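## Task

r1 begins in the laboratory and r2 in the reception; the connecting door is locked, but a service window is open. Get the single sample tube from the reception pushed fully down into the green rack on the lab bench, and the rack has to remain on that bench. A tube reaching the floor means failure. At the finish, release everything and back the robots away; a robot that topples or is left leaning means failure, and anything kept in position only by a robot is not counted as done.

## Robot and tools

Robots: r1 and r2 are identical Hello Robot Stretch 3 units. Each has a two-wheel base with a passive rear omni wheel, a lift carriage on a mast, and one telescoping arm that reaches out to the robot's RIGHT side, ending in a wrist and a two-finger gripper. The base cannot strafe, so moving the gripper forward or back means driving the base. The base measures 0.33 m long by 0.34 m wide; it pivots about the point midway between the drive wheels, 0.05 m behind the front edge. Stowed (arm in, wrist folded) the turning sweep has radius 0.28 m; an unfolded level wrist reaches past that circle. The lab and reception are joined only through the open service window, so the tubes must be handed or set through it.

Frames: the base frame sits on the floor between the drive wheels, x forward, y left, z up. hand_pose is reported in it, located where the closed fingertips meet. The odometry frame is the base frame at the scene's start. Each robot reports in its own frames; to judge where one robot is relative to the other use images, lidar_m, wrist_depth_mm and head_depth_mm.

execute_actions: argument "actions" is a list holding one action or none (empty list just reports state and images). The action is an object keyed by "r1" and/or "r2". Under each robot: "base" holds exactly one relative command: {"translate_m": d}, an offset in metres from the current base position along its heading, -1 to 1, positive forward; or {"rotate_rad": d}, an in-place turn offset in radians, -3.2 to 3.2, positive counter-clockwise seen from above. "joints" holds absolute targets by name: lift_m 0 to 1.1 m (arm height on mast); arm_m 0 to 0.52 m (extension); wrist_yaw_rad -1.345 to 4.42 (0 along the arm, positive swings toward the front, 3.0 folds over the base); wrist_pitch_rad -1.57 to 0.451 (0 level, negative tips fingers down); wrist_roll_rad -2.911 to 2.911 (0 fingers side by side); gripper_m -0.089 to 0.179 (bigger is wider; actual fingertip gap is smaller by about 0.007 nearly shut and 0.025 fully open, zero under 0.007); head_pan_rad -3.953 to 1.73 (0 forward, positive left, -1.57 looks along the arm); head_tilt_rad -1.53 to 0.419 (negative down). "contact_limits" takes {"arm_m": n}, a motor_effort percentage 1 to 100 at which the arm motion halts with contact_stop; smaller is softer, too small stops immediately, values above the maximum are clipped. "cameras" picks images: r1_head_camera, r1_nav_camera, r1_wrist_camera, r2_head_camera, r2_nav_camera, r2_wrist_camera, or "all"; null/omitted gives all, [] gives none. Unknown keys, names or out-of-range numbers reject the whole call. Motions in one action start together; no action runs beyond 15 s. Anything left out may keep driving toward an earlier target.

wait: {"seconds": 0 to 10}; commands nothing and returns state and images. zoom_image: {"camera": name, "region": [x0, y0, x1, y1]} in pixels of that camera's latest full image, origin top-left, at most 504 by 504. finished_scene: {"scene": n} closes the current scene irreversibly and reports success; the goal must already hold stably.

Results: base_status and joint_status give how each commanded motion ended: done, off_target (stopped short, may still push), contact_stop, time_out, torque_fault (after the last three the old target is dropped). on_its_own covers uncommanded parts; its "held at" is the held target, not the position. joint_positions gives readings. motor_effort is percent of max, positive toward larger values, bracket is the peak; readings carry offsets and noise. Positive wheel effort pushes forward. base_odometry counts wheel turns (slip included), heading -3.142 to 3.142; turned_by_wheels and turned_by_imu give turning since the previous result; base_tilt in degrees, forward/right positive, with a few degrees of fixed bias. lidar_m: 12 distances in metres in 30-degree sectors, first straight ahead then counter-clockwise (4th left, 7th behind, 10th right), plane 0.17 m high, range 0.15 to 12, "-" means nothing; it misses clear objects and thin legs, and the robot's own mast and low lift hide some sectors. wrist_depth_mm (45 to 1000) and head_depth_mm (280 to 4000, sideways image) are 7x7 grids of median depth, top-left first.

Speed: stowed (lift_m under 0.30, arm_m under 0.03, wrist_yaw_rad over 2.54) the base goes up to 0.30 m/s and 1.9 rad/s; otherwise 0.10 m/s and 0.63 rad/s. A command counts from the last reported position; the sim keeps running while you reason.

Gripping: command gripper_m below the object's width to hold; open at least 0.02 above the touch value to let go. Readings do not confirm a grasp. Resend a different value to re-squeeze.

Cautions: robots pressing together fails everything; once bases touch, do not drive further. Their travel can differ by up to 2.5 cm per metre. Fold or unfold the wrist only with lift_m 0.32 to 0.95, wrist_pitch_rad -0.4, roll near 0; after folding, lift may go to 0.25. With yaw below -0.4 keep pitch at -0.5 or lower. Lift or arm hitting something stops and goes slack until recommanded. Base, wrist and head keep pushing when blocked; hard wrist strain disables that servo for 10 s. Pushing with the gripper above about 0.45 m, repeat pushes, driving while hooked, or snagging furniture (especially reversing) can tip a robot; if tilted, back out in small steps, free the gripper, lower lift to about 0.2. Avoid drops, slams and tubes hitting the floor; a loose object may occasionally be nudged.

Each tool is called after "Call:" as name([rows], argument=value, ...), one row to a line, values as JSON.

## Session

Call:
execute_actions(actions=[])

Scene clock: 0.00 s.
r1.base_odometry: x=+0.000 y=+0.000 heading=+0.000 (m, m, rad; r1's odometry frame)
r1.turned_by_wheels: +0.000 (rad since the last result)
r1.turned_by_imu: +0.000 (rad since the last result)
r1.base_tilt: forward=-0.1 right=-1.3 (deg)
r1.lidar_m: 0.85 1.42 2.31 1.34 1.15 1.13 1.32 1.34 1.34 1.55 2.71 2.04
r1.head_depth_mm: 1837 2741 3371 3332 3299 1681 2251 / 1847 2782 3716 3662 3605 1414 2208 / 1858 2821 - - 3918 1380 2004 / 1649 2878 - - - 1365 1014 / 1737 2902 - - - 1346 911 / 1929 2977 3952 - - 1330 900 / 1937 3030 3586 3645 3655 1312 980
r1.base_status: not commanded
r1.joint_positions: lift_m=+0.550 arm_m=-0.001 wrist_yaw_rad=+2.943 wrist_pitch_rad=-0.516 wrist_roll_rad=+0.007 gripper_m=+0.037 head_pan_rad=+0.012 head_tilt_rad=-0.009
r1.joint_status: not commanded
r1.motor_effort: left_wheel=-1 right_wheel=+0 lift_m=+20 arm_m=+0 wrist_yaw_rad=+0 wrist_pitch_rad=+8 wrist_roll_rad=+0 gripper_m=+1 head_pan_rad=-1 head_tilt_rad=+2 (%)
r1.hand_pose: x=+0.0204 y=+0.0625 z=+0.5415 quat_wxyz=(+0.248, +0.700, +0.111, +0.660) (m; r1's base frame)
r1.wrist_depth_mm: - - - - - - - / 925 - - - - - - / - - - - - - - / - - - - - - - / 915 887 902 904 923 878 873 / 792 774 - 786 - 755 767 / 695 682 - 680 664 675 679
r2.base_odometry: x=+0.000 y=+0.000 heading=+0.000 (m, m, rad; r2's odometry frame)
r2.turned_by_wheels: +0.000 (rad since the last result)
r2.turned_by_imu: +0.000 (rad since the last result)
r2.base_tilt: forward=+0.0 right=+0.0 (deg)
r2.lidar_m: 3.46 1.48 1.01 0.95 1.00 0.90 0.85 0.85 1.16 2.74 1.32 2.29
r2.head_depth_mm: 1758 2634 3457 3416 3483 3195 2145 / 1765 2618 3422 3385 3410 3174 2130 / 1759 2619 3360 3362 3356 3195 2128 / 1788 2618 3374 3370 3365 3155 2141 / 1771 2596 3336 3357 3358 3149 2102 / 1801 2655 3348 3285 3329 3144 2113 / 1771 2679 3270 3291 3297 2977 2123
r2.base_status: not commanded
r2.joint_positions: lift_m=+0.363 arm_m=+0.002 wrist_yaw_rad=+2.976 wrist_pitch_rad=-0.407 wrist_roll_rad=-0.010 gripper_m=+0.037 head_pan_rad=-0.005 head_tilt_rad=-0.011
r2.joint_status: not commanded
r2.motor_effort: left_wheel=+0 right_wheel=+0 lift_m=+25 arm_m=-1 wrist_yaw_rad=+1 wrist_pitch_rad=+7 wrist_roll_rad=+0 gripper_m=+0 head_pan_rad=+0 head_tilt_rad=+2 (%)
r2.hand_pose: x=+0.0160 y=+0.0760 z=+0.3781 quat_wxyz=(+0.200, +0.698, +0.086, +0.682) (m; r2's base frame)
r2.wrist_depth_mm: - 828 875 907 - - - / 809 889 923 - - - - / 862 - - - - - - / 902 - 938 921 952 948 984 / 721 - 763 744 733 734 765 / 585 598 - 614 615 621 634 / 512 505 516 516 525 525 533
pictures: r1_head_camera (sideways: a quarter turn clockwise sets it upright), r1_nav_camera (sideways: a quarter turn counterclockwise sets it upright), r1_wrist_camera, r2_head_camera (sideways: a quarter turn clockwise sets it upright), r2_nav_camera (sideways: a quarter turn counterclockwise sets it upright), r2_wrist_camera
Images, in order (width x height): r1_head_camera 896x504, r1_nav_camera 672x504, r1_wrist_camera 644x364, r2_head_camera 896x504, r2_nav_camera 672x504, r2_wrist_camera 644x364.

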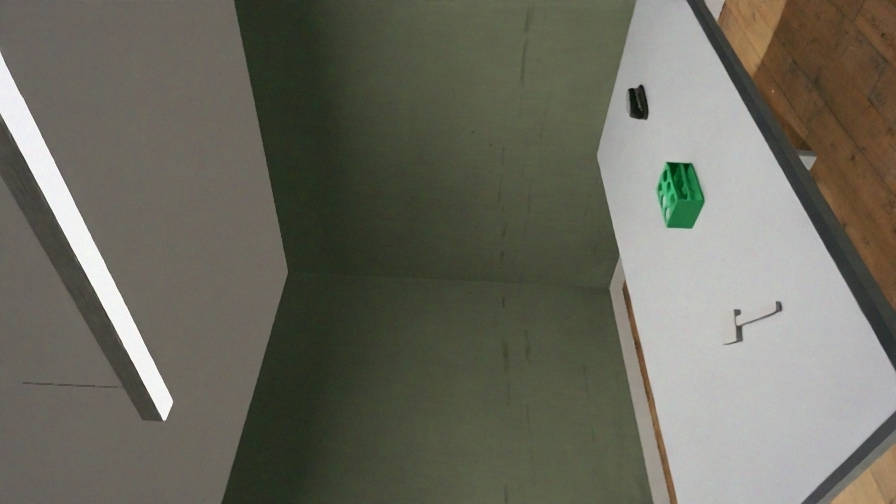

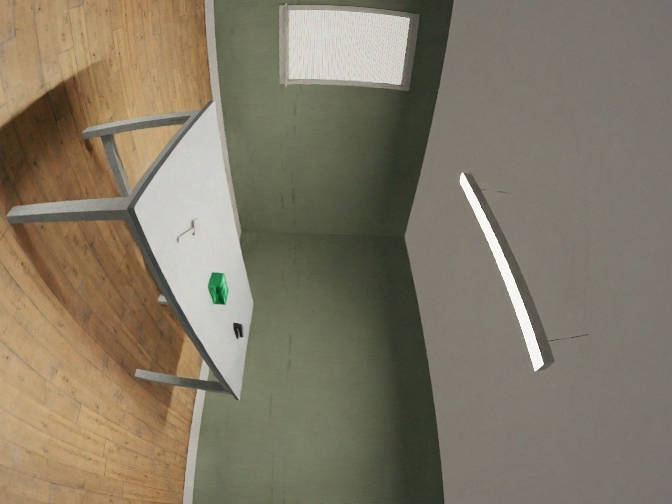

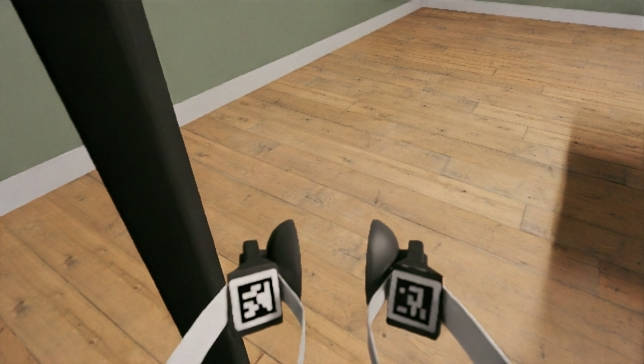

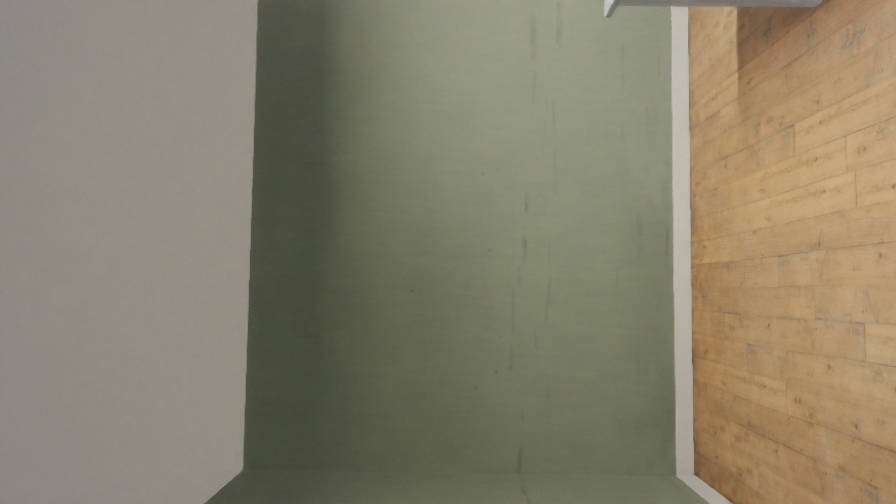

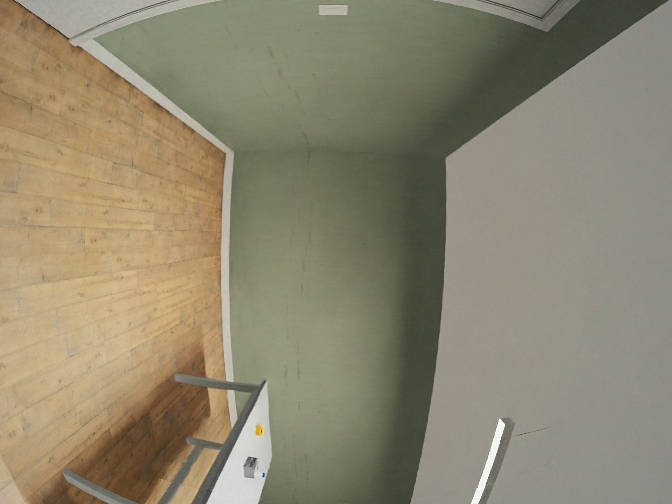

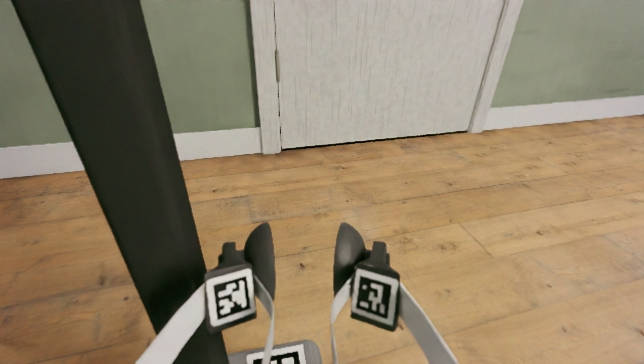

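Call:
execute_actions([
  {"r1":{"joints":{"head_pan_rad":-1.8,"head_tilt_rad":-0.3}},"r2":{"joints":{"head_pan_rad":-1.2,"head_tilt_rad":-0.3}}},
], cameras=["r1_nav_camera","r2_nav_camera","r2_head_camera"])

Scene clock: 1.63 s.
r1.base_odometry: x=+0.000 y=+0.000 heading=+0.000 (m, m, rad; r1's odometry frame)
r1.turned_by_wheels: +0.000 (rad since the last result)
r1.turned_by_imu: +0.000 (rad since the last result)
r1.base_tilt: forward=-0.1 right=-1.4 (deg)
r1.lidar_m: 0.85 1.42 2.31 1.33 1.15 1.14 1.32 1.34 1.34 1.56 2.70 2.04
r1.head_depth_mm: 1159 1206 1261 1324 1376 1454 1485 / 1226 1279 1340 1401 1475 1555 1539 / 1302 1368 1432 1501 1586 1671 1532 / 1387 1454 1532 1615 1709 1783 1517 / 1475 1560 1654 1747 1865 1899 1504 / 1592 1681 1785 1908 2038 1909 1501 / 1718 1829 1941 2071 2245 1912 1491
r1.base_status: not commanded
r1.joint_positions: lift_m=+0.550 arm_m=-0.001 wrist_yaw_rad=+2.943 wrist_pitch_rad=-0.516 wrist_roll_rad=+0.007 gripper_m=+0.037 head_pan_rad=-1.793 head_tilt_rad=-0.296
r1.joint_status: all done
r1.motor_effort: left_wheel=+0(0) right_wheel=+0(0) lift_m=+19(20) arm_m=+0(0) wrist_yaw_rad=+1(0) wrist_pitch_rad=+8(8) wrist_roll_rad=+0(0) gripper_m=+0(0) head_pan_rad=-5(52) head_tilt_rad=-2(18) (%)
r1.hand_pose: x=+0.0204 y=+0.0625 z=+0.5415 quat_wxyz=(+0.248, +0.700, +0.111, +0.660) (m; r1's base frame)
r1.wrist_depth_mm: - - - - - - - / 919 - - - - - - / - - - - - - - / - - - - - - - / 895 891 942 902 906 894 880 / 782 777 - 771 - 771 756 / 681 678 - 673 652 673 681
r2.base_odometry: x=+0.000 y=+0.000 heading=+0.000 (m, m, rad; r2's odometry frame)
r2.turned_by_wheels: +0.000 (rad since the last result)
r2.turned_by_imu: +0.000 (rad since the last result)
r2.base_tilt: forward=-0.1 right=+0.0 (deg)
r2.lidar_m: 3.47 1.48 1.02 0.95 1.00 0.89 0.85 0.85 1.16 2.75 1.32 2.29
r2.head_depth_mm: 3063 3276 3366 3606 2724 1931 1492 / 3210 3410 3480 3713 2730 1928 1489 / 3310 3518 3731 3797 2698 1932 1490 / 3404 3599 3831 - 2685 1902 1488 / 3499 3736 - - 2554 1897 1493 / 3551 3929 - 1940 2536 1849 1491 / 3594 - - 1940 1379 1835 1488
r2.base_status: not commanded
r2.joint_positions: lift_m=+0.363 arm_m=+0.002 wrist_yaw_rad=+2.976 wrist_pitch_rad=-0.407 wrist_roll_rad=-0.010 gripper_m=+0.037 head_pan_rad=-1.193 head_tilt_rad=-0.296
r2.joint_status: all done
r2.motor_effort: left_wheel=+0(1) right_wheel=+1(0) lift_m=+24(25) arm_m=-1(1) wrist_yaw_rad=+0(1) wrist_pitch_rad=+6(7) wrist_roll_rad=+0(1) gripper_m=+1(1) head_pan_rad=-3(45) head_tilt_rad=-2(29) (%)
r2.hand_pose: x=+0.0160 y=+0.0760 z=+0.3781 quat_wxyz=(+0.200, +0.698, +0.086, +0.682) (m; r2's base frame)
r2.wrist_depth_mm: - 845 853 940 - - - / 808 876 914 - - - - / 867 - - - - - - / 888 - 912 922 926 968 949 / 721 - 759 731 748 759 764 / 600 599 - 606 618 625 634 / 508 510 517 523 519 521 531
pictures: r1_nav_camera (sideways: a quarter turn counterclockwise sets it upright), r2_head_camera (sideways: a quarter turn clockwise sets it upright), r2_nav_camera (sideways: a quarter turn counterclockwise sets it upright)
Images, in order (width x height): r1_nav_camera 672x504, r2_head_camera 896x504, r2_nav_camera 672x504.

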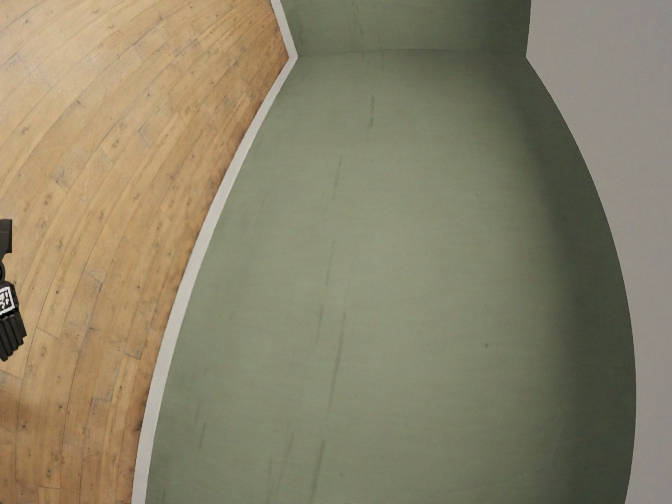

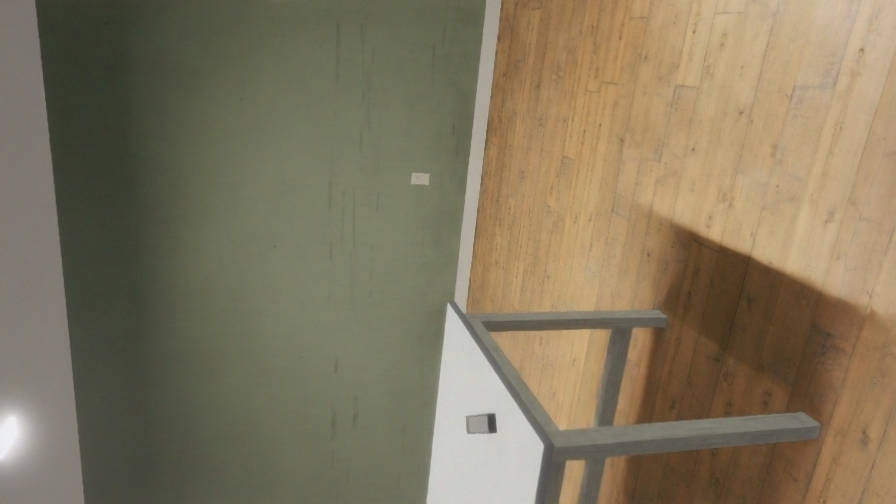

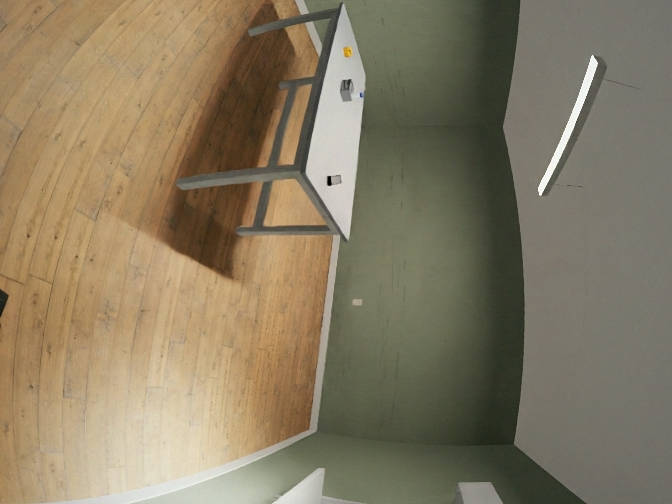

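Call:
execute_actions([
  {"r1":{"joints":{"head_pan_rad":1.7,"head_tilt_rad":-0.3}},"r2":{"joints":{"head_pan_rad":-2.5,"head_tilt_rad":-0.3}}},
], cameras=["r1_nav_camera","r2_nav_camera","r2_head_camera"])

Call:
execute_actions([
  {"r2":{"joints":{"head_pan_rad":-0.65,"head_tilt_rad":-0.3}}},
], cameras=["r2_head_camera"])

Scene clock: 4.17 s.
r1.base_odometry: x=+0.000 y=+0.000 heading=+0.000 (m, m, rad; r1's odometry frame)
r1.turned_by_wheels: +0.000 (rad since the last result)
r1.turned_by_imu: +0.000 (rad since the last result)
r1.base_tilt: forward=-0.1 right=-1.3 (deg)
r1.lidar_m: 0.85 1.42 2.30 1.34 1.15 1.14 1.32 1.34 1.34 1.55 2.70 2.03
r1.head_depth_mm: 1646 1789 1935 2133 2360 2004 1552 / 1495 1736 1872 1888 2066 1982 1537 / 1365 - - 1968 1828 1895 1521 / 1262 - - 1941 1629 1745 1525 / 1171 - - - 1450 1603 1516 / 1093 1141 1205 1278 1357 1455 1478 / 1021 1075 1127 1194 1271 1358 1413
r1.base_status: not commanded
r1.joint_positions: lift_m=+0.550 arm_m=-0.001 wrist_yaw_rad=+2.943 wrist_pitch_rad=-0.516 wrist_roll_rad=+0.007 gripper_m=+0.037 head_pan_rad=+1.693 head_tilt_rad=-0.296
r1.joint_status: all done
r1.motor_effort: left_wheel=-1(1) right_wheel=+0(0) lift_m=+19(19) arm_m=+1(1) wrist_yaw_rad=+0(0) wrist_pitch_rad=+8(7) wrist_roll_rad=+0(0) gripper_m=-1(1) head_pan_rad=+4(50) head_tilt_rad=-1(2) (%)
r1.hand_pose: x=+0.0204 y=+0.0625 z=+0.5415 quat_wxyz=(+0.248, +0.700, +0.111, +0.660) (m; r1's base frame)
r1.wrist_depth_mm: - - - - - - - / 936 - - - - - - / - - - - - - - / - - - - - - - / 924 893 945 908 919 882 896 / 779 786 - 780 - 759 762 / 680 679 - 677 647 676 678
r2.base_odometry: x=+0.000 y=+0.000 heading=+0.000 (m, m, rad; r2's odometry frame)
r2.turned_by_wheels: +0.000 (rad since the last result)
r2.turned_by_imu: +0.000 (rad since the last result)
r2.base_tilt: forward=+0.0 right=-0.1 (deg)
r2.lidar_m: 3.47 1.49 1.01 0.95 1.00 0.90 0.85 0.86 1.16 2.74 1.32 2.29
r2.head_depth_mm: 729 760 793 826 854 891 939 / 775 806 848 894 937 987 1055 / 822 865 904 960 1018 1076 1144 / 881 929 978 1030 1103 1177 1256 / 947 996 1057 1131 1208 1289 1372 / 1014 1084 1152 1232 1314 1437 1466 / 963 - - 1942 1387 1607 1490
r2.base_status: not commanded
r2.joint_positions: lift_m=+0.363 arm_m=+0.002 wrist_yaw_rad=+2.976 wrist_pitch_rad=-0.407 wrist_roll_rad=-0.010 gripper_m=+0.037 head_pan_rad=-2.493 head_tilt_rad=-0.296
r2.joint_status: all done
r2.motor_effort: left_wheel=+0(1) right_wheel=+0(1) lift_m=+25(25) arm_m=-1(1) wrist_yaw_rad=+0(0) wrist_pitch_rad=+7(7) wrist_roll_rad=+0(0) gripper_m=+0(0) head_pan_rad=-4(45) head_tilt_rad=-2(2) (%)
r2.hand_pose: x=+0.0160 y=+0.0760 z=+0.3781 quat_wxyz=(+0.200, +0.698, +0.086, +0.682) (m; r2's base frame)
r2.wrist_depth_mm: - 840 892 927 - - - / 821 923 931 - - - - / 874 - - - - - - / 864 - 900 925 939 940 953 / 714 - 764 737 747 751 758 / 591 594 - 601 609 607 627 / 509 512 513 517 521 524 524
pictures: r1_nav_camera (sideways: a quarter turn counterclockwise sets it upright), r2_head_camera (sideways: a quarter turn clockwise sets it upright), r2_nav_camera (sideways: a quarter turn counterclockwise sets it upright)
Images, in order (width x height): r1_nav_camera 672x504, r2_head_camera 896x504, r2_nav_camera 672x504.

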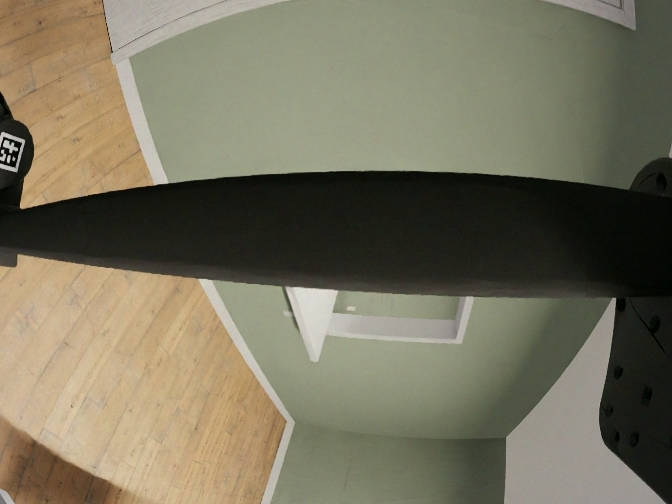

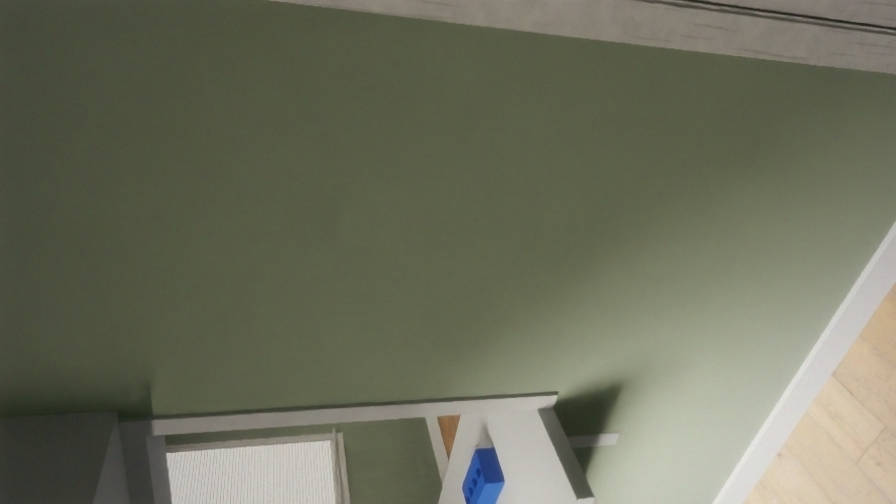

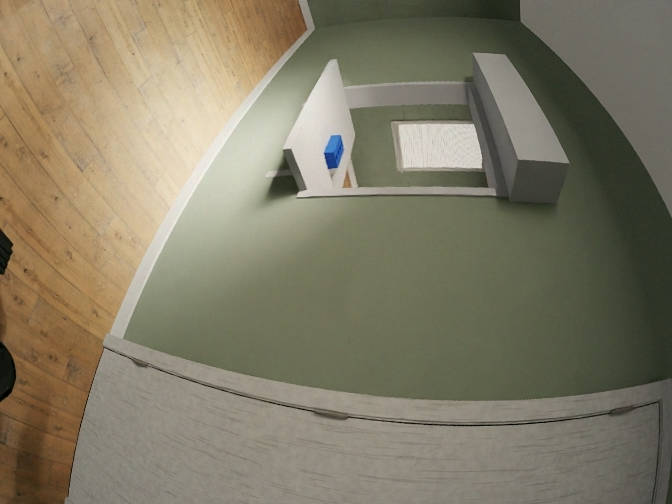

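Scene clock: 5.63 s.
r1.base_odometry: x=+0.000 y=+0.000 heading=+0.000 (m, m, rad; r1's odometry frame)
r1.turned_by_wheels: +0.000 (rad since the last result)
r1.turned_by_imu: +0.000 (rad since the last result)
r1.base_tilt: forward=-0.2 right=-1.3 (deg)
r1.lidar_m: 0.85 1.41 2.31 1.34 1.16 1.14 1.31 1.34 1.34 1.55 2.69 2.04
r1.head_depth_mm: 1649 1789 1936 2137 2364 2012 1546 / 1496 1734 1869 1895 2072 1991 1543 / 1370 - - 1983 1824 1885 1528 / 1261 - - 1930 1635 1747 1519 / 1170 - - - 1439 1603 1513 / 1091 1142 1203 1280 1357 1459 1484 / 1021 1069 1128 1196 1266 1357 1412
r1.base_status: not commanded
r1.joint_positions: lift_m=+0.550 arm_m=-0.001 wrist_yaw_rad=+2.943 wrist_pitch_rad=-0.516 wrist_roll_rad=+0.007 gripper_m=+0.037 head_pan_rad=+1.693 head_tilt_rad=-0.296
r1.joint_status: not commanded
r1.motor_effort: left_wheel=-1(0) right_wheel=+0(0) lift_m=+19(20) arm_m=+1(1) wrist_yaw_rad=+0(0) wrist_pitch_rad=+8(8) wrist_roll_rad=+0(0) gripper_m=-1(0) head_pan_rad=+4(4) head_tilt_rad=+0(1) (%)
r1.hand_pose: x=+0.0204 y=+0.0625 z=+0.5415 quat_wxyz=(+0.248, +0.700, +0.111, +0.660) (m; r1's base frame)
r1.wrist_depth_mm: - - - - - - - / 939 - - - - - - / - - - - - - - / - - - - - - - / 921 882 932 897 910 895 896 / 782 787 - 780 - 755 763 / 687 683 - 685 658 677 665
r2.base_odometry: x=+0.000 y=+0.000 heading=+0.000 (m, m, rad; r2's odometry frame)
r2.turned_by_wheels: +0.000 (rad since the last result)
r2.turned_by_imu: +0.000 (rad since the last result)
r2.base_tilt: forward=+0.0 right=-0.1 (deg)
r2.lidar_m: 3.46 1.48 1.01 0.95 1.00 0.90 0.85 0.85 1.16 2.73 1.32 2.29
r2.head_depth_mm: 3439 3822 - 3963 2586 1931 1495 / 3478 - - 1987 1423 1768 1497 / 3485 - - 1980 2432 1938 1499 / 3453 - - 1967 2655 1911 1499 / 3625 3777 - 2427 2670 1939 1486 / 3271 3458 3645 3641 2557 1924 1487 / 3104 3225 3391 3480 2727 1913 1492
r2.base_status: not commanded
r2.joint_positions: lift_m=+0.363 arm_m=+0.002 wrist_yaw_rad=+2.976 wrist_pitch_rad=-0.407 wrist_roll_rad=-0.010 gripper_m=+0.037 head_pan_rad=-0.657 head_tilt_rad=-0.296
r2.joint_status: all done
r2.motor_effort: left_wheel=+0(0) right_wheel=+1(1) lift_m=+25(25) arm_m=-1(1) wrist_yaw_rad=+0(0) wrist_pitch_rad=+6(6) wrist_roll_rad=+0(0) gripper_m=+0(0) head_pan_rad=+5(45) head_tilt_rad=-3(2) (%)
r2.hand_pose: x=+0.0160 y=+0.0760 z=+0.3781 quat_wxyz=(+0.200, +0.698, +0.086, +0.682) (m; r2's base frame)
r2.wrist_depth_mm: - 811 856 949 - - - / 814 902 956 - - - - / 871 - - - - - - / 883 - 934 907 942 950 954 / 739 - 749 732 750 759 760 / 594 593 - 603 608 614 624 / 504 507 522 521 517 531 529
pictures: r2_head_camera (sideways: a quarter turn clockwise sets it upright)
Images, in order (width x height): r2_head_camera 896x504.

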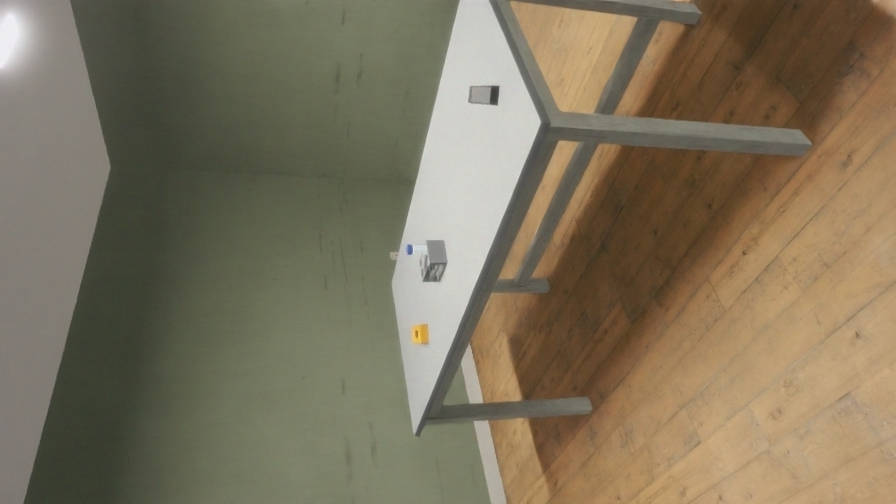

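Call:
execute_actions([
  {"r1":{"base":{"rotate_rad":1.28},"joints":{"lift_m":0.28,"head_pan_rad":-1.57,"head_tilt_rad":-0.6}},"r2":{"base":{"rotate_rad":-0.416},"joints":{"lift_m":0.28,"head_pan_rad":-1.57,"head_tilt_rad":-0.7}}},
], cameras=[])

Call:
execute_actions([
  {"r1":{"base":{"translate_m":1.0}},"r2":{"base":{"translate_m":1.0}}},
], cameras=[])

Call:
execute_actions([
  {"r1":{"base":{"translate_m":0.34}},"r2":{"base":{"translate_m":0.56}}},
], cameras=[])

Call:
execute_actions([
  {"r1":{"base":{"rotate_rad":2.73}},"r2":{"base":{"rotate_rad":0.636},"joints":{"lift_m":0.9}}},
], cameras=["r1_head_camera","r2_head_camera"])

Scene clock: 9.67 s.
r1.base_odometry: x=+0.000 y=+0.000 heading=+1.280 (m, m, rad; r1's odometry frame)
r1.turned_by_wheels: +1.280 (rad since the last result)
r1.turned_by_imu: +1.252 (rad since the last result)
r1.base_tilt: forward=-0.1 right=-1.3 (deg)
r1.lidar_m: 1.69 1.21 1.14 1.17 1.40 1.34 1.38 1.84 3.14 1.96 0.85 3.38
r1.head_depth_mm: 2694 2908 3143 2425 1835 1492 1251 / 2786 3034 3270 2404 1830 1479 1246 / 2963 3176 2869 2365 1806 1466 1235 / 3105 3337 1704 2345 1806 1459 1231 / 3285 3485 1400 2327 1784 1457 1221 / 3503 3777 1338 2132 1784 1448 1217 / 3721 - 1322 1018 1663 1330 1210
r1.base_status: done
r1.joint_positions: lift_m=+0.280 arm_m=-0.001 wrist_yaw_rad=+2.943 wrist_pitch_rad=-0.517 wrist_roll_rad=+0.007 gripper_m=+0.037 head_pan_rad=-1.563 head_tilt_rad=-0.593
r1.joint_status: all done
r1.motor_effort: left_wheel=-3(7) right_wheel=+3(7) lift_m=+17(14) arm_m=+0(1) wrist_yaw_rad=+0(0) wrist_pitch_rad=+8(8) wrist_roll_rad=+0(0) gripper_m=-1(0) head_pan_rad=-5(51) head_tilt_rad=-3(17) (%)
r1.hand_pose: x=+0.0204 y=+0.0624 z=+0.2713 quat_wxyz=(+0.248, +0.700, +0.111, +0.660) (m; r1's base frame)
r1.wrist_depth_mm: - - - - - - 922 / - - - - - - 974 / 816 - 797 805 789 782 757 / 652 - 639 640 633 632 625 / 546 541 552 551 557 530 531 / 472 - - 456 - 462 460 / - - - - 394 403 399
r2.base_odometry: x=+0.000 y=+0.000 heading=-0.416 (m, m, rad; r2's odometry frame)
r2.turned_by_wheels: -0.416 (rad since the last result)
r2.turned_by_imu: -0.419 (rad since the last result)
r2.base_tilt: forward=+0.0 right=-0.1 (deg)
r2.lidar_m: 2.46 3.30 1.31 0.99 0.97 1.03 0.87 0.85 0.91 1.29 3.81 1.32
r2.head_depth_mm: 1012 1084 1169 1271 1380 1350 1161 / 3870 1762 1363 1486 1570 1354 1166 / 3742 1755 1532 1837 1630 1348 1156 / 1762 1759 2051 2065 1624 1351 1158 / 2003 2289 2494 2044 1612 1345 1156 / 2672 3226 2724 2029 1618 1352 1156 / 3117 3383 2724 2030 1625 1351 1152
r2.base_status: done
r2.joint_positions: lift_m=+0.281 arm_m=+0.002 wrist_yaw_rad=+2.976 wrist_pitch_rad=-0.409 wrist_roll_rad=-0.010 gripper_m=+0.037 head_pan_rad=-1.563 head_tilt_rad=-0.692
r2.joint_status: all done
r2.motor_effort: left_wheel=+4(12) right_wheel=-4(11) lift_m=+11(22) arm_m=-1(1) wrist_yaw_rad=+0(1) wrist_pitch_rad=+7(7) wrist_roll_rad=+0(0) gripper_m=+1(0) head_pan_rad=-3(44) head_tilt_rad=-4(34) (%)
r2.hand_pose: x=+0.0160 y=+0.0758 z=+0.2954 quat_wxyz=(+0.200, +0.698, +0.087, +0.682) (m; r2's base frame)
r2.wrist_depth_mm: - 846 966 - - - - / 716 891 - - - - - / 782 - - - - - - / 746 - 758 796 806 793 808 / 598 - 629 619 613 618 631 / 495 498 - 519 518 509 520 / 439 - - 433 433 443 440
pictures: none
No camera images: the call's "cameras" was empty. Leave "cameras" out to get every camera's image.

Scene clock: 14.77 s.
r1.base_odometry: x=+0.287 y=+0.958 heading=+1.280 (m, m, rad; r1's odometry frame)
r1.turned_by_wheels: +0.000 (rad since the last result)
r1.turned_by_imu: +0.001 (rad since the last result)
r1.base_tilt: forward=-0.1 right=-1.3 (deg)
r1.lidar_m: 1.01 0.72 0.69 0.71 0.94 2.21 2.28 3.03 0.97 1.07 2.66 2.54
r1.head_depth_mm: 3102 3273 1439 1083 1841 1488 1250 / 3250 3516 1414 1126 1826 1477 1243 / 3419 3744 1400 1973 1759 1467 1237 / 3605 3994 3420 1320 1641 1458 1230 / 3766 - 3344 2337 1791 1449 1217 / 3364 3645 3309 2315 1771 1448 1220 / 2968 3222 3200 2281 1772 1433 1213
r1.base_status: done
r1.joint_positions: lift_m=+0.280 arm_m=-0.001 wrist_yaw_rad=+2.943 wrist_pitch_rad=-0.517 wrist_roll_rad=+0.007 gripper_m=+0.037 head_pan_rad=-1.563 head_tilt_rad=-0.593
r1.joint_status: not commanded
r1.motor_effort: left_wheel=-3(6) right_wheel=+2(8) lift_m=+17(17) arm_m=+1(1) wrist_yaw_rad=+0(1) wrist_pitch_rad=+8(8) wrist_roll_rad=+0(0) gripper_m=+1(0) head_pan_rad=-4(5) head_tilt_rad=-3(3) (%)
r1.hand_pose: x=+0.0204 y=+0.0623 z=+0.2712 quat_wxyz=(+0.248, +0.700, +0.112, +0.660) (m; r1's base frame)
r1.wrist_depth_mm: - 796 777 687 654 614 578 / - - 823 747 710 656 615 / 810 - 787 797 752 702 653 / 651 - 646 641 638 643 612 / 553 536 558 545 552 535 527 / 468 - - 461 - 462 457 / - - - - 394 402 401
r2.base_odometry: x=+0.915 y=-0.404 heading=-0.416 (m, m, rad; r2's odometry frame)
r2.turned_by_wheels: +0.000 (rad since the last result)
r2.turned_by_imu: -0.001 (rad since the last result)
r2.base_tilt: forward=-0.1 right=+0.0 (deg)
r2.lidar_m: 1.45 2.57 1.97 1.49 1.45 1.50 1.79 1.76 1.85 2.61 0.59 1.30
r2.head_depth_mm: 2066 2207 2378 2037 1631 1358 1157 / 2332 2582 2635 2048 1632 1350 1163 / 2772 2951 2722 2044 1617 1347 1155 / 3081 3482 2725 2039 1611 1345 1159 / 2942 3307 2760 2049 1631 1346 1148 / 2814 3172 2761 1877 840 1292 1151 / 2751 2997 1244 835 755 1344 1151
r2.base_status: done
r2.joint_positions: lift_m=+0.281 arm_m=+0.002 wrist_yaw_rad=+2.976 wrist_pitch_rad=-0.409 wrist_roll_rad=-0.010 gripper_m=+0.037 head_pan_rad=-1.563 head_tilt_rad=-0.692
r2.joint_status: not commanded
r2.motor_effort: left_wheel=+4(13) right_wheel=-4(9) lift_m=+12(12) arm_m=-1(1) wrist_yaw_rad=+0(0) wrist_pitch_rad=+7(7) wrist_roll_rad=+0(0) gripper_m=+0(0) head_pan_rad=-3(3) head_tilt_rad=-5(4) (%)
r2.hand_pose: x=+0.0160 y=+0.0758 z=+0.2953 quat_wxyz=(+0.200, +0.698, +0.087, +0.682) (m; r2's base frame)
r2.wrist_depth_mm: - - - - - - - / - - - - - - - / - - - - - - - / 749 - 752 765 776 801 820 / 596 - 631 612 618 630 639 / 498 505 - 526 521 522 517 / 442 - - 431 432 440 449
pictures: none
No camera images: the call's "cameras" was empty. Leave "cameras" out to get every camera's image.

Scene clock: 18.27 s.
r1.base_odometry: x=+0.385 y=+1.284 heading=+1.279 (m, m, rad; r1's odometry frame)
r1.turned_by_wheels: +0.000 (rad since the last result)
r1.turned_by_imu: +0.000 (rad since the last result)
r1.base_tilt: forward=-0.2 right=-1.3 (deg)
r1.lidar_m: 0.78 0.55 0.53 0.54 0.73 1.77 2.59 1.20 1.13 3.26 2.34 2.24
r1.head_depth_mm: 3179 3473 1536 1279 1835 1485 1251 / 3381 3700 3486 2299 1655 1480 1243 / 3594 3941 3472 2383 1806 1475 1234 / 3721 - 3416 2334 1819 1466 1229 / 3351 3773 3359 2350 1792 1456 1226 / 2958 3235 3255 2303 1776 1450 1218 / 2593 2826 2930 2275 1767 1438 1209
r1.base_status: done
r1.joint_positions: lift_m=+0.280 arm_m=-0.001 wrist_yaw_rad=+2.943 wrist_pitch_rad=-0.517 wrist_roll_rad=+0.007 gripper_m=+0.037 head_pan_rad=-1.563 head_tilt_rad=-0.593
r1.joint_status: not commanded
r1.motor_effort: left_wheel=-3(5) right_wheel=+2(6) lift_m=+18(17) arm_m=+0(0) wrist_yaw_rad=+0(0) wrist_pitch_rad=+8(8) wrist_roll_rad=+0(0) gripper_m=+0(0) head_pan_rad=-5(4) head_tilt_rad=-3(2) (%)
r1.hand_pose: x=+0.0204 y=+0.0623 z=+0.2712 quat_wxyz=(+0.249, +0.700, +0.112, +0.660) (m; r1's base frame)
r1.wrist_depth_mm: - 628 591 549 511 476 449 / 809 - 650 603 556 519 475 / 804 - 719 652 607 561 521 / 652 - 650 634 616 599 560 / 542 534 561 546 553 537 534 / 473 - - 463 - 452 453 / - - - - 391 401 402
r2.base_odometry: x=+1.427 y=-0.630 heading=-0.415 (m, m, rad; r2's odometry frame)
r2.turned_by_wheels: +0.000 (rad since the last result)
r2.turned_by_imu: +0.000 (rad since the last result)
r2.base_tilt: forward=+0.0 right=+0.0 (deg)
r2.lidar_m: 0.89 2.07 2.17 1.76 1.73 1.77 2.30 2.26 0.65 1.01 0.98 1.03
r2.head_depth_mm: 2620 2835 2787 840 688 1052 1158 / 3015 3256 2732 841 668 1356 1156 / 3033 3430 1129 837 667 1288 1151 / 2844 3210 1127 834 666 597 1153 / 2775 3026 1126 837 666 568 1152 / 2628 2893 2751 835 666 552 1133 / 2490 2768 2718 834 664 554 1096
r2.base_status: done
r2.joint_positions: lift_m=+0.281 arm_m=+0.002 wrist_yaw_rad=+2.976 wrist_pitch_rad=-0.409 wrist_roll_rad=-0.010 gripper_m=+0.037 head_pan_rad=-1.563 head_tilt_rad=-0.692
r2.joint_status: not commanded
r2.motor_effort: left_wheel=+4(13) right_wheel=-4(8) lift_m=+11(11) arm_m=-1(1) wrist_yaw_rad=+1(1) wrist_pitch_rad=+7(7) wrist_roll_rad=+0(0) gripper_m=-1(0) head_pan_rad=-4(4) head_tilt_rad=-4(4) (%)
r2.hand_pose: x=+0.0160 y=+0.0758 z=+0.2953 quat_wxyz=(+0.200, +0.698, +0.087, +0.682) (m; r2's base frame)
r2.wrist_depth_mm: - - - - - - - / - - - - - - - / - - - - - - - / 747 - 753 769 784 789 817 / 602 - 619 615 622 632 629 / 494 496 - 529 515 520 523 / 439 - - 432 433 445 444
pictures: none
No camera images: the call's "cameras" was empty. Leave "cameras" out to get every camera's image.

Scene clock: 24.73 s.
r1.base_odometry: x=+0.385 y=+1.284 heading=-2.274 (m, m, rad; r1's odometry frame)
r1.turned_by_wheels: +2.730 (rad since the last result)
r1.turned_by_imu: +2.667 (rad since the last result)
r1.base_tilt: forward=-0.1 right=-1.3 (deg)
r1.lidar_m: 2.51 2.65 1.20 1.13 2.99 2.29 1.69 0.71 0.54 0.53 0.56 0.80
r1.head_depth_mm: - - 3525 2414 765 619 532 / - - 3478 2408 760 615 542 / - 2802 3058 986 755 612 538 / - 2734 3366 974 749 608 549 / - 3041 3106 965 722 604 546 / - - 2932 959 701 601 544 / - - 3264 950 710 598 1044
r1.base_status: done
r1.joint_positions: lift_m=+0.280 arm_m=-0.001 wrist_yaw_rad=+2.943 wrist_pitch_rad=-0.517 wrist_roll_rad=+0.007 gripper_m=+0.037 head_pan_rad=-1.563 head_tilt_rad=-0.593
r1.joint_status: not commanded
r1.motor_effort: left_wheel=-3(8) right_wheel=+2(7) lift_m=+18(18) arm_m=+0(0) wrist_yaw_rad=+0(1) wrist_pitch_rad=+8(8) wrist_roll_rad=+0(0) gripper_m=+0(0) head_pan_rad=-4(4) head_tilt_rad=-2(2) (%)
r1.hand_pose: x=+0.0204 y=+0.0623 z=+0.2712 quat_wxyz=(+0.249, +0.700, +0.112, +0.660) (m; r1's base frame)
r1.wrist_depth_mm: - - - - - - - / - - - - - - - / 822 - 803 778 791 774 770 / 661 - 638 647 629 636 624 / 538 534 552 545 545 530 522 / 464 - - 465 - 462 458 / - - - - 392 400 399
r2.base_odometry: x=+1.427 y=-0.630 heading=+0.220 (m, m, rad; r2's odometry frame)
r2.turned_by_wheels: +0.636 (rad since the last result)
r2.turned_by_imu: +0.642 (rad since the last result)
r2.base_tilt: forward=+0.0 right=-0.1 (deg)
r2.lidar_m: 2.06 2.12 1.72 1.71 1.85 2.28 2.26 0.65 0.99 0.98 1.08 0.89
r2.head_depth_mm: 2455 2742 2757 843 689 - 1102 / 2476 2839 2752 842 678 - 1113 / 2552 2849 2753 837 666 - - / 2613 2926 2741 753 667 - - / 2687 2936 1128 756 665 - 1110 / 2718 3054 1121 832 665 581 1139 / 2752 3088 1126 836 668 595 1152
r2.base_status: done
r2.joint_positions: lift_m=+0.899 arm_m=+0.002 wrist_yaw_rad=+2.976 wrist_pitch_rad=-0.409 wrist_roll_rad=-0.010 gripper_m=+0.037 head_pan_rad=-1.563 head_tilt_rad=-0.692
r2.joint_status: all done
r2.motor_effort: left_wheel=-4(12) right_wheel=+5(12) lift_m=+34(35) arm_m=-1(1) wrist_yaw_rad=+0(0) wrist_pitch_rad=+7(7) wrist_roll_rad=+0(0) gripper_m=+0(0) head_pan_rad=-3(3) head_tilt_rad=-5(4) (%)
r2.hand_pose: x=+0.0160 y=+0.0758 z=+0.9140 quat_wxyz=(+0.200, +0.698, +0.087, +0.682) (m; r2's base frame)
r2.wrist_depth_mm: - - - - - - - / - - - - - - - / - - - - - - - / - - - - - - - / - - - - - - - / - - - - - - - / - - - - - - -
pictures: r1_head_camera (sideways: a quarter turn clockwise sets it upright), r2_head_camera (sideways: a quarter turn clockwise sets it upright)
Images, in order (width x height): r1_head_camera 896x504, r2_head_camera 896x504.

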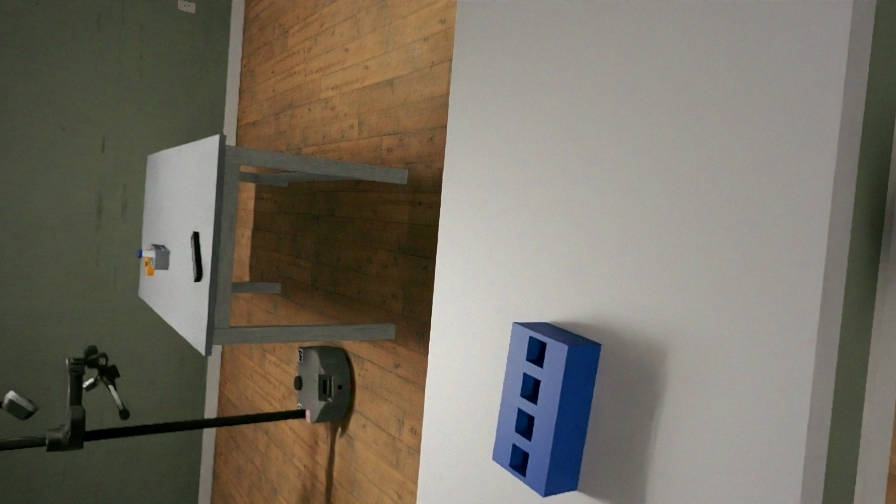

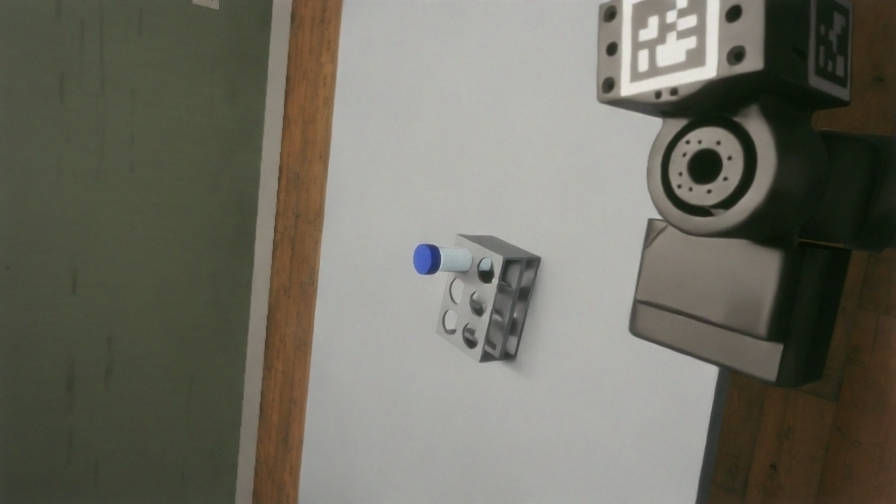

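Call:
execute_actions([
  {"r1":{"base":{"translate_m":0.17},"joints":{"lift_m":0.9,"wrist_pitch_rad":-0.4}},"r2":{"base":{"translate_m":0.04},"joints":{"wrist_yaw_rad":0,"lift_m":0.95,"gripper_m":0.07}}},
], cameras=[])

Call:
execute_actions([
  {"r1":{"joints":{"wrist_yaw_rad":0,"gripper_m":0.07}},"r2":{"joints":{"wrist_pitch_rad":-1.56,"lift_m":1.06}}},
], cameras=[])

Call:
execute_actions([
  {"r1":{"joints":{"lift_m":1.09,"wrist_pitch_rad":-1.56}},"r2":{"joints":{"arm_m":0.39}}},
], cameras=["r2_wrist_camera","r2_head_camera"])

Scene clock: 31.63 s.
r1.base_odometry: x=+0.275 y=+1.154 heading=-2.274 (m, m, rad; r1's odometry frame)
r1.turned_by_wheels: +0.000 (rad since the last result)
r1.turned_by_imu: +0.000 (rad since the last result)
r1.base_tilt: forward=-0.1 right=-1.4 (deg)
r1.lidar_m: 2.34 2.47 1.14 1.15 1.17 2.46 1.72 0.72 0.55 0.54 0.57 0.82
r1.head_depth_mm: - - 3503 2420 768 654 - / - - 3118 1000 761 650 - / - 2804 3464 984 733 627 - / - 2721 3402 976 704 623 - / - - 2970 967 719 632 - / - - 3084 963 736 603 - / - - 3240 950 734 599 1069
r1.base_status: done
r1.joint_positions: lift_m=+0.900 arm_m=-0.001 wrist_yaw_rad=+2.943 wrist_pitch_rad=-0.422 wrist_roll_rad=+0.007 gripper_m=+0.037 head_pan_rad=-1.563 head_tilt_rad=-0.593
r1.joint_status: all done
r1.motor_effort: left_wheel=-3(8) right_wheel=+2(7) lift_m=+21(23) arm_m=+0(0) wrist_yaw_rad=+1(0) wrist_pitch_rad=+13(15) wrist_roll_rad=+0(0) gripper_m=+0(1) head_pan_rad=-5(5) head_tilt_rad=-2(2) (%)
r1.hand_pose: x=+0.0230 y=+0.0751 z=+0.9116 quat_wxyz=(+0.217, +0.705, +0.078, +0.671) (m; r1's base frame)
r1.wrist_depth_mm: - - - - - - - / - - - - - - - / - - - - - - - / - - - - - - - / - - - - - - - / - - - - - - - / - - - - - - -
r2.base_odometry: x=+1.466 y=-0.621 heading=+0.220 (m, m, rad; r2's odometry frame)
r2.turned_by_wheels: +0.000 (rad since the last result)
r2.turned_by_imu: +0.000 (rad since the last result)
r2.base_tilt: forward=+0.0 right=-0.1 (deg)
r2.lidar_m: 2.02 2.11 1.71 1.70 1.85 2.31 2.29 0.69 0.99 0.99 1.09 0.85
r2.head_depth_mm: 2476 2733 2728 875 - - - / 2511 2808 2765 839 - - - / 2555 2906 2775 868 - - - / 2607 2874 1134 841 646 567 1157 / 2657 2954 1117 838 664 581 1156 / 2684 3054 1129 835 664 595 1155 / 2723 3102 1117 832 662 595 1152
r2.base_status: done
r2.joint_positions: lift_m=+0.949 arm_m=+0.002 wrist_yaw_rad=+0.002 wrist_pitch_rad=-0.409 wrist_roll_rad=-0.010 gripper_m=+0.070 head_pan_rad=-1.563 head_tilt_rad=-0.692
r2.joint_status: all done
r2.motor_effort: left_wheel=-5(7) right_wheel=+5(8) lift_m=+33(35) arm_m=-1(1) wrist_yaw_rad=-2(2) wrist_pitch_rad=+7(7) wrist_roll_rad=+0(0) gripper_m=+1(86) head_pan_rad=-3(3) head_tilt_rad=-5(5) (%)
r2.hand_pose: x=-0.0211 y=-0.3721 z=+0.9640 quat_wxyz=(+0.696, +0.145, -0.688, -0.143) (m; r2's base frame)
r2.wrist_depth_mm: - - - - - - - / - - - - - - - / 769 789 804 822 826 - - / 575 590 589 572 602 601 624 / 449 464 444 438 496 480 484 / 386 386 392 397 417 403 401 / 330 330 334 339 330 343 343
pictures: none
No camera images: the call's "cameras" was empty. Leave "cameras" out to get every camera's image.

Scene clock: 34.10 s.
r1.base_odometry: x=+0.275 y=+1.154 heading=-2.274 (m, m, rad; r1's odometry frame)
r1.turned_by_wheels: +0.000 (rad since the last result)
r1.turned_by_imu: +0.000 (rad since the last result)
r1.base_tilt: forward=-0.1 right=-1.3 (deg)
r1.lidar_m: 2.34 2.48 1.14 1.16 1.17 2.47 1.72 0.72 0.55 0.54 0.57 0.82
r1.head_depth_mm: - - 3572 2420 765 653 - / - - 3110 997 761 651 - / - 2814 3423 984 740 612 - / - 2727 3362 975 708 - - / - - 2959 969 721 597 1028 / - - 3097 956 739 601 1048 / - - 3271 951 734 599 1064
r1.base_status: not commanded
r1.joint_positions: lift_m=+0.900 arm_m=-0.001 wrist_yaw_rad=+0.002 wrist_pitch_rad=-0.422 wrist_roll_rad=+0.007 gripper_m=+0.070 head_pan_rad=-1.563 head_tilt_rad=-0.593
r1.joint_status: all done
r1.motor_effort: left_wheel=-4(3) right_wheel=+2(2) lift_m=+21(21) arm_m=-1(1) wrist_yaw_rad=-1(2) wrist_pitch_rad=+13(13) wrist_roll_rad=+0(0) gripper_m=-1(80) head_pan_rad=-5(4) head_tilt_rad=-2(2) (%)
r1.hand_pose: x=-0.0210 y=-0.3682 z=+0.9116 quat_wxyz=(+0.690, +0.149, -0.693, -0.148) (m; r1's base frame)
r1.wrist_depth_mm: - - - - - - - / - - - - - - - / 466 - 670 668 663 648 - / 466 515 482 422 498 502 505 / 412 411 396 380 409 407 407 / 347 347 - 344 342 339 340 / 296 298 290 296 295 292 292
r2.base_odometry: x=+1.466 y=-0.621 heading=+0.220 (m, m, rad; r2's odometry frame)
r2.turned_by_wheels: +0.000 (rad since the last result)
r2.turned_by_imu: +0.000 (rad since the last result)
r2.base_tilt: forward=+0.0 right=+0.0 (deg)
r2.lidar_m: 2.03 2.11 1.71 1.70 1.85 2.32 2.30 0.69 0.99 0.99 1.09 0.85
r2.head_depth_mm: 2439 - - - - - 1150 / 2493 - - - - - - / 2582 - - - - - - / 2560 2922 1127 772 667 581 - / 2642 2980 1132 837 664 581 1153 / 2658 2993 1120 836 663 595 1150 / 2732 3126 1128 831 663 595 1154
r2.base_status: not commanded
r2.joint_positions: lift_m=+1.059 arm_m=+0.002 wrist_yaw_rad=+0.002 wrist_pitch_rad=-1.549 wrist_roll_rad=-0.010 gripper_m=+0.070 head_pan_rad=-1.563 head_tilt_rad=-0.692
r2.joint_status: all done
joint sent to its limit — the command would take r2.wrist_pitch_rad past its lower limit, so that joint was sent only as far as its limit.
r2.motor_effort: left_wheel=-4(4) right_wheel=+5(5) lift_m=+33(35) arm_m=-1(1) wrist_yaw_rad=-2(2) wrist_pitch_rad=-4(6) wrist_roll_rad=+0(0) gripper_m=+0(0) head_pan_rad=-3(3) head_tilt_rad=-4(4) (%)
r2.hand_pose: x=-0.0217 y=-0.1280 z=+0.9414 quat_wxyz=(+0.508, +0.497, -0.502, -0.492) (m; r2's base frame)
r2.wrist_depth_mm: - - - 320 320 328 324 / - - - - - - 346 / - - - - - - - / - - - - - - - / - - - - - - - / - - - - - - - / - - - - - - -
pictures: none
No camera images: the call's "cameras" was empty. Leave "cameras" out to get every camera's image.

Scene clock: 38.17 s.
r1.base_odometry: x=+0.275 y=+1.154 heading=-2.274 (m, m, rad; r1's odometry frame)
r1.turned_by_wheels: +0.000 (rad since the last result)
r1.turned_by_imu: +0.000 (rad since the last result)
r1.base_tilt: forward=-0.1 right=-1.3 (deg)
r1.lidar_m: 2.34 2.47 1.14 1.15 1.17 2.46 1.72 0.72 0.55 0.54 0.57 0.82
r1.head_depth_mm: - - - - - - 545 / - - - - - - - / - - - - - - - / - 2737 3184 2513 - - - / - - 2991 969 717 605 545 / - - 3121 957 739 602 1045 / - - 3243 951 733 597 1065
r1.base_status: not commanded
r1.joint_positions: lift_m=+1.090 arm_m=-0.001 wrist_yaw_rad=+0.002 wrist_pitch_rad=-1.553 wrist_roll_rad=+0.007 gripper_m=+0.070 head_pan_rad=-1.563 head_tilt_rad=-0.593
r1.joint_status: all done
r1.motor_effort: left_wheel=-3(3) right_wheel=+2(2) lift_m=+22(24) arm_m=-1(1) wrist_yaw_rad=-1(2) wrist_pitch_rad=-4(13) wrist_roll_rad=+0(0) gripper_m=+0(1) head_pan_rad=-4(4) head_tilt_rad=-3(3) (%)
r1.hand_pose: x=-0.0217 y=-0.1249 z=+0.9720 quat_wxyz=(+0.503, +0.494, -0.505, -0.497) (m; r1's base frame)
r1.wrist_depth_mm: - - - - 377 361 354 / - - - - - - - / - - - - - - - / - - - - - - - / - - - - - - - / - - - - - - - / - - - - - - -
r2.base_odometry: x=+1.466 y=-0.621 heading=+0.220 (m, m, rad; r2's odometry frame)
r2.turned_by_wheels: +0.000 (rad since the last result)
r2.turned_by_imu: +0.000 (rad since the last result)
r2.base_tilt: forward=+0.0 right=-0.1 (deg)
r2.lidar_m: 2.03 2.11 1.72 1.70 1.84 2.32 2.30 0.69 0.99 0.99 1.09 0.85
r2.head_depth_mm: 2554 2750 2753 841 668 556 1132 / 2515 2836 2744 840 670 556 1158 / - 2910 1083 809 669 553 1152 / 2600 2920 1078 740 666 567 1154 / 2649 2991 1123 835 664 580 1158 / 2703 3064 1124 832 663 592 1157 / 2747 3107 1112 831 667 596 1153
r2.base_status: not commanded
r2.joint_positions: lift_m=+1.059 arm_m=+0.390 wrist_yaw_rad=+0.000 wrist_pitch_rad=-1.551 wrist_roll_rad=-0.010 gripper_m=+0.070 head_pan_rad=-1.563 head_tilt_rad=-0.692
r2.joint_status: all done
r2.motor_effort: left_wheel=-5(4) right_wheel=+5(6) lift_m=+34(33) arm_m=+3(2) wrist_yaw_rad=+0(2) wrist_pitch_rad=-3(4) wrist_roll_rad=+0(0) gripper_m=+0(0) head_pan_rad=-3(4) head_tilt_rad=-4(4) (%)
r2.hand_pose: x=-0.0216 y=-0.5157 z=+0.9414 quat_wxyz=(+0.507, +0.497, -0.502, -0.493) (m; r2's base frame)
r2.wrist_depth_mm: 308 311 314 315 320 325 326 / 314 314 288 321 324 328 332 / 319 323 270 275 336 336 341 / 329 331 336 337 341 344 349 / 336 339 341 342 350 353 355 / 344 342 350 353 357 362 364 / 352 354 357 362 364 368 371
pictures: r2_head_camera (sideways: a quarter turn clockwise sets it upright), r2_wrist_camera
Images, in order (width x height): r2_head_camera 896x504, r2_wrist_camera 644x364.

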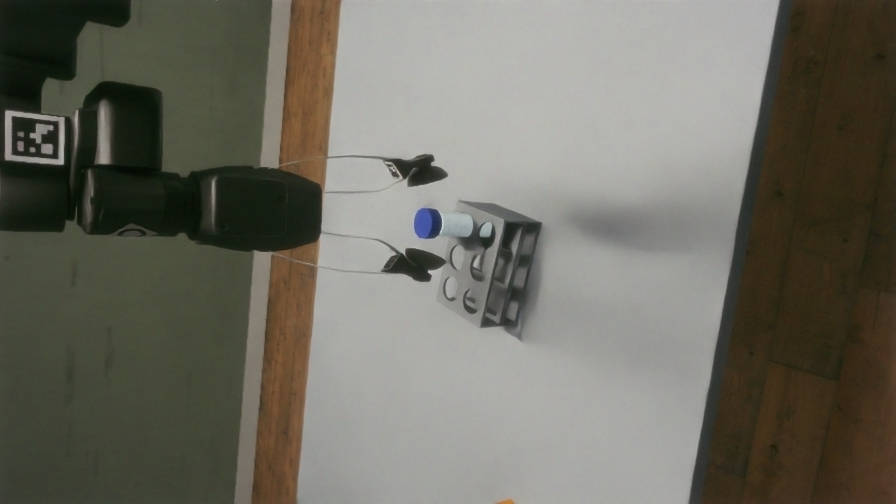

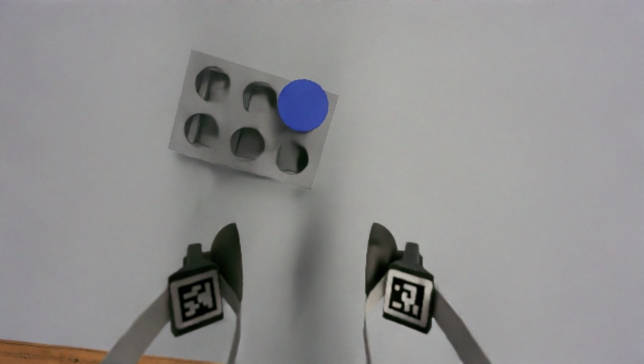

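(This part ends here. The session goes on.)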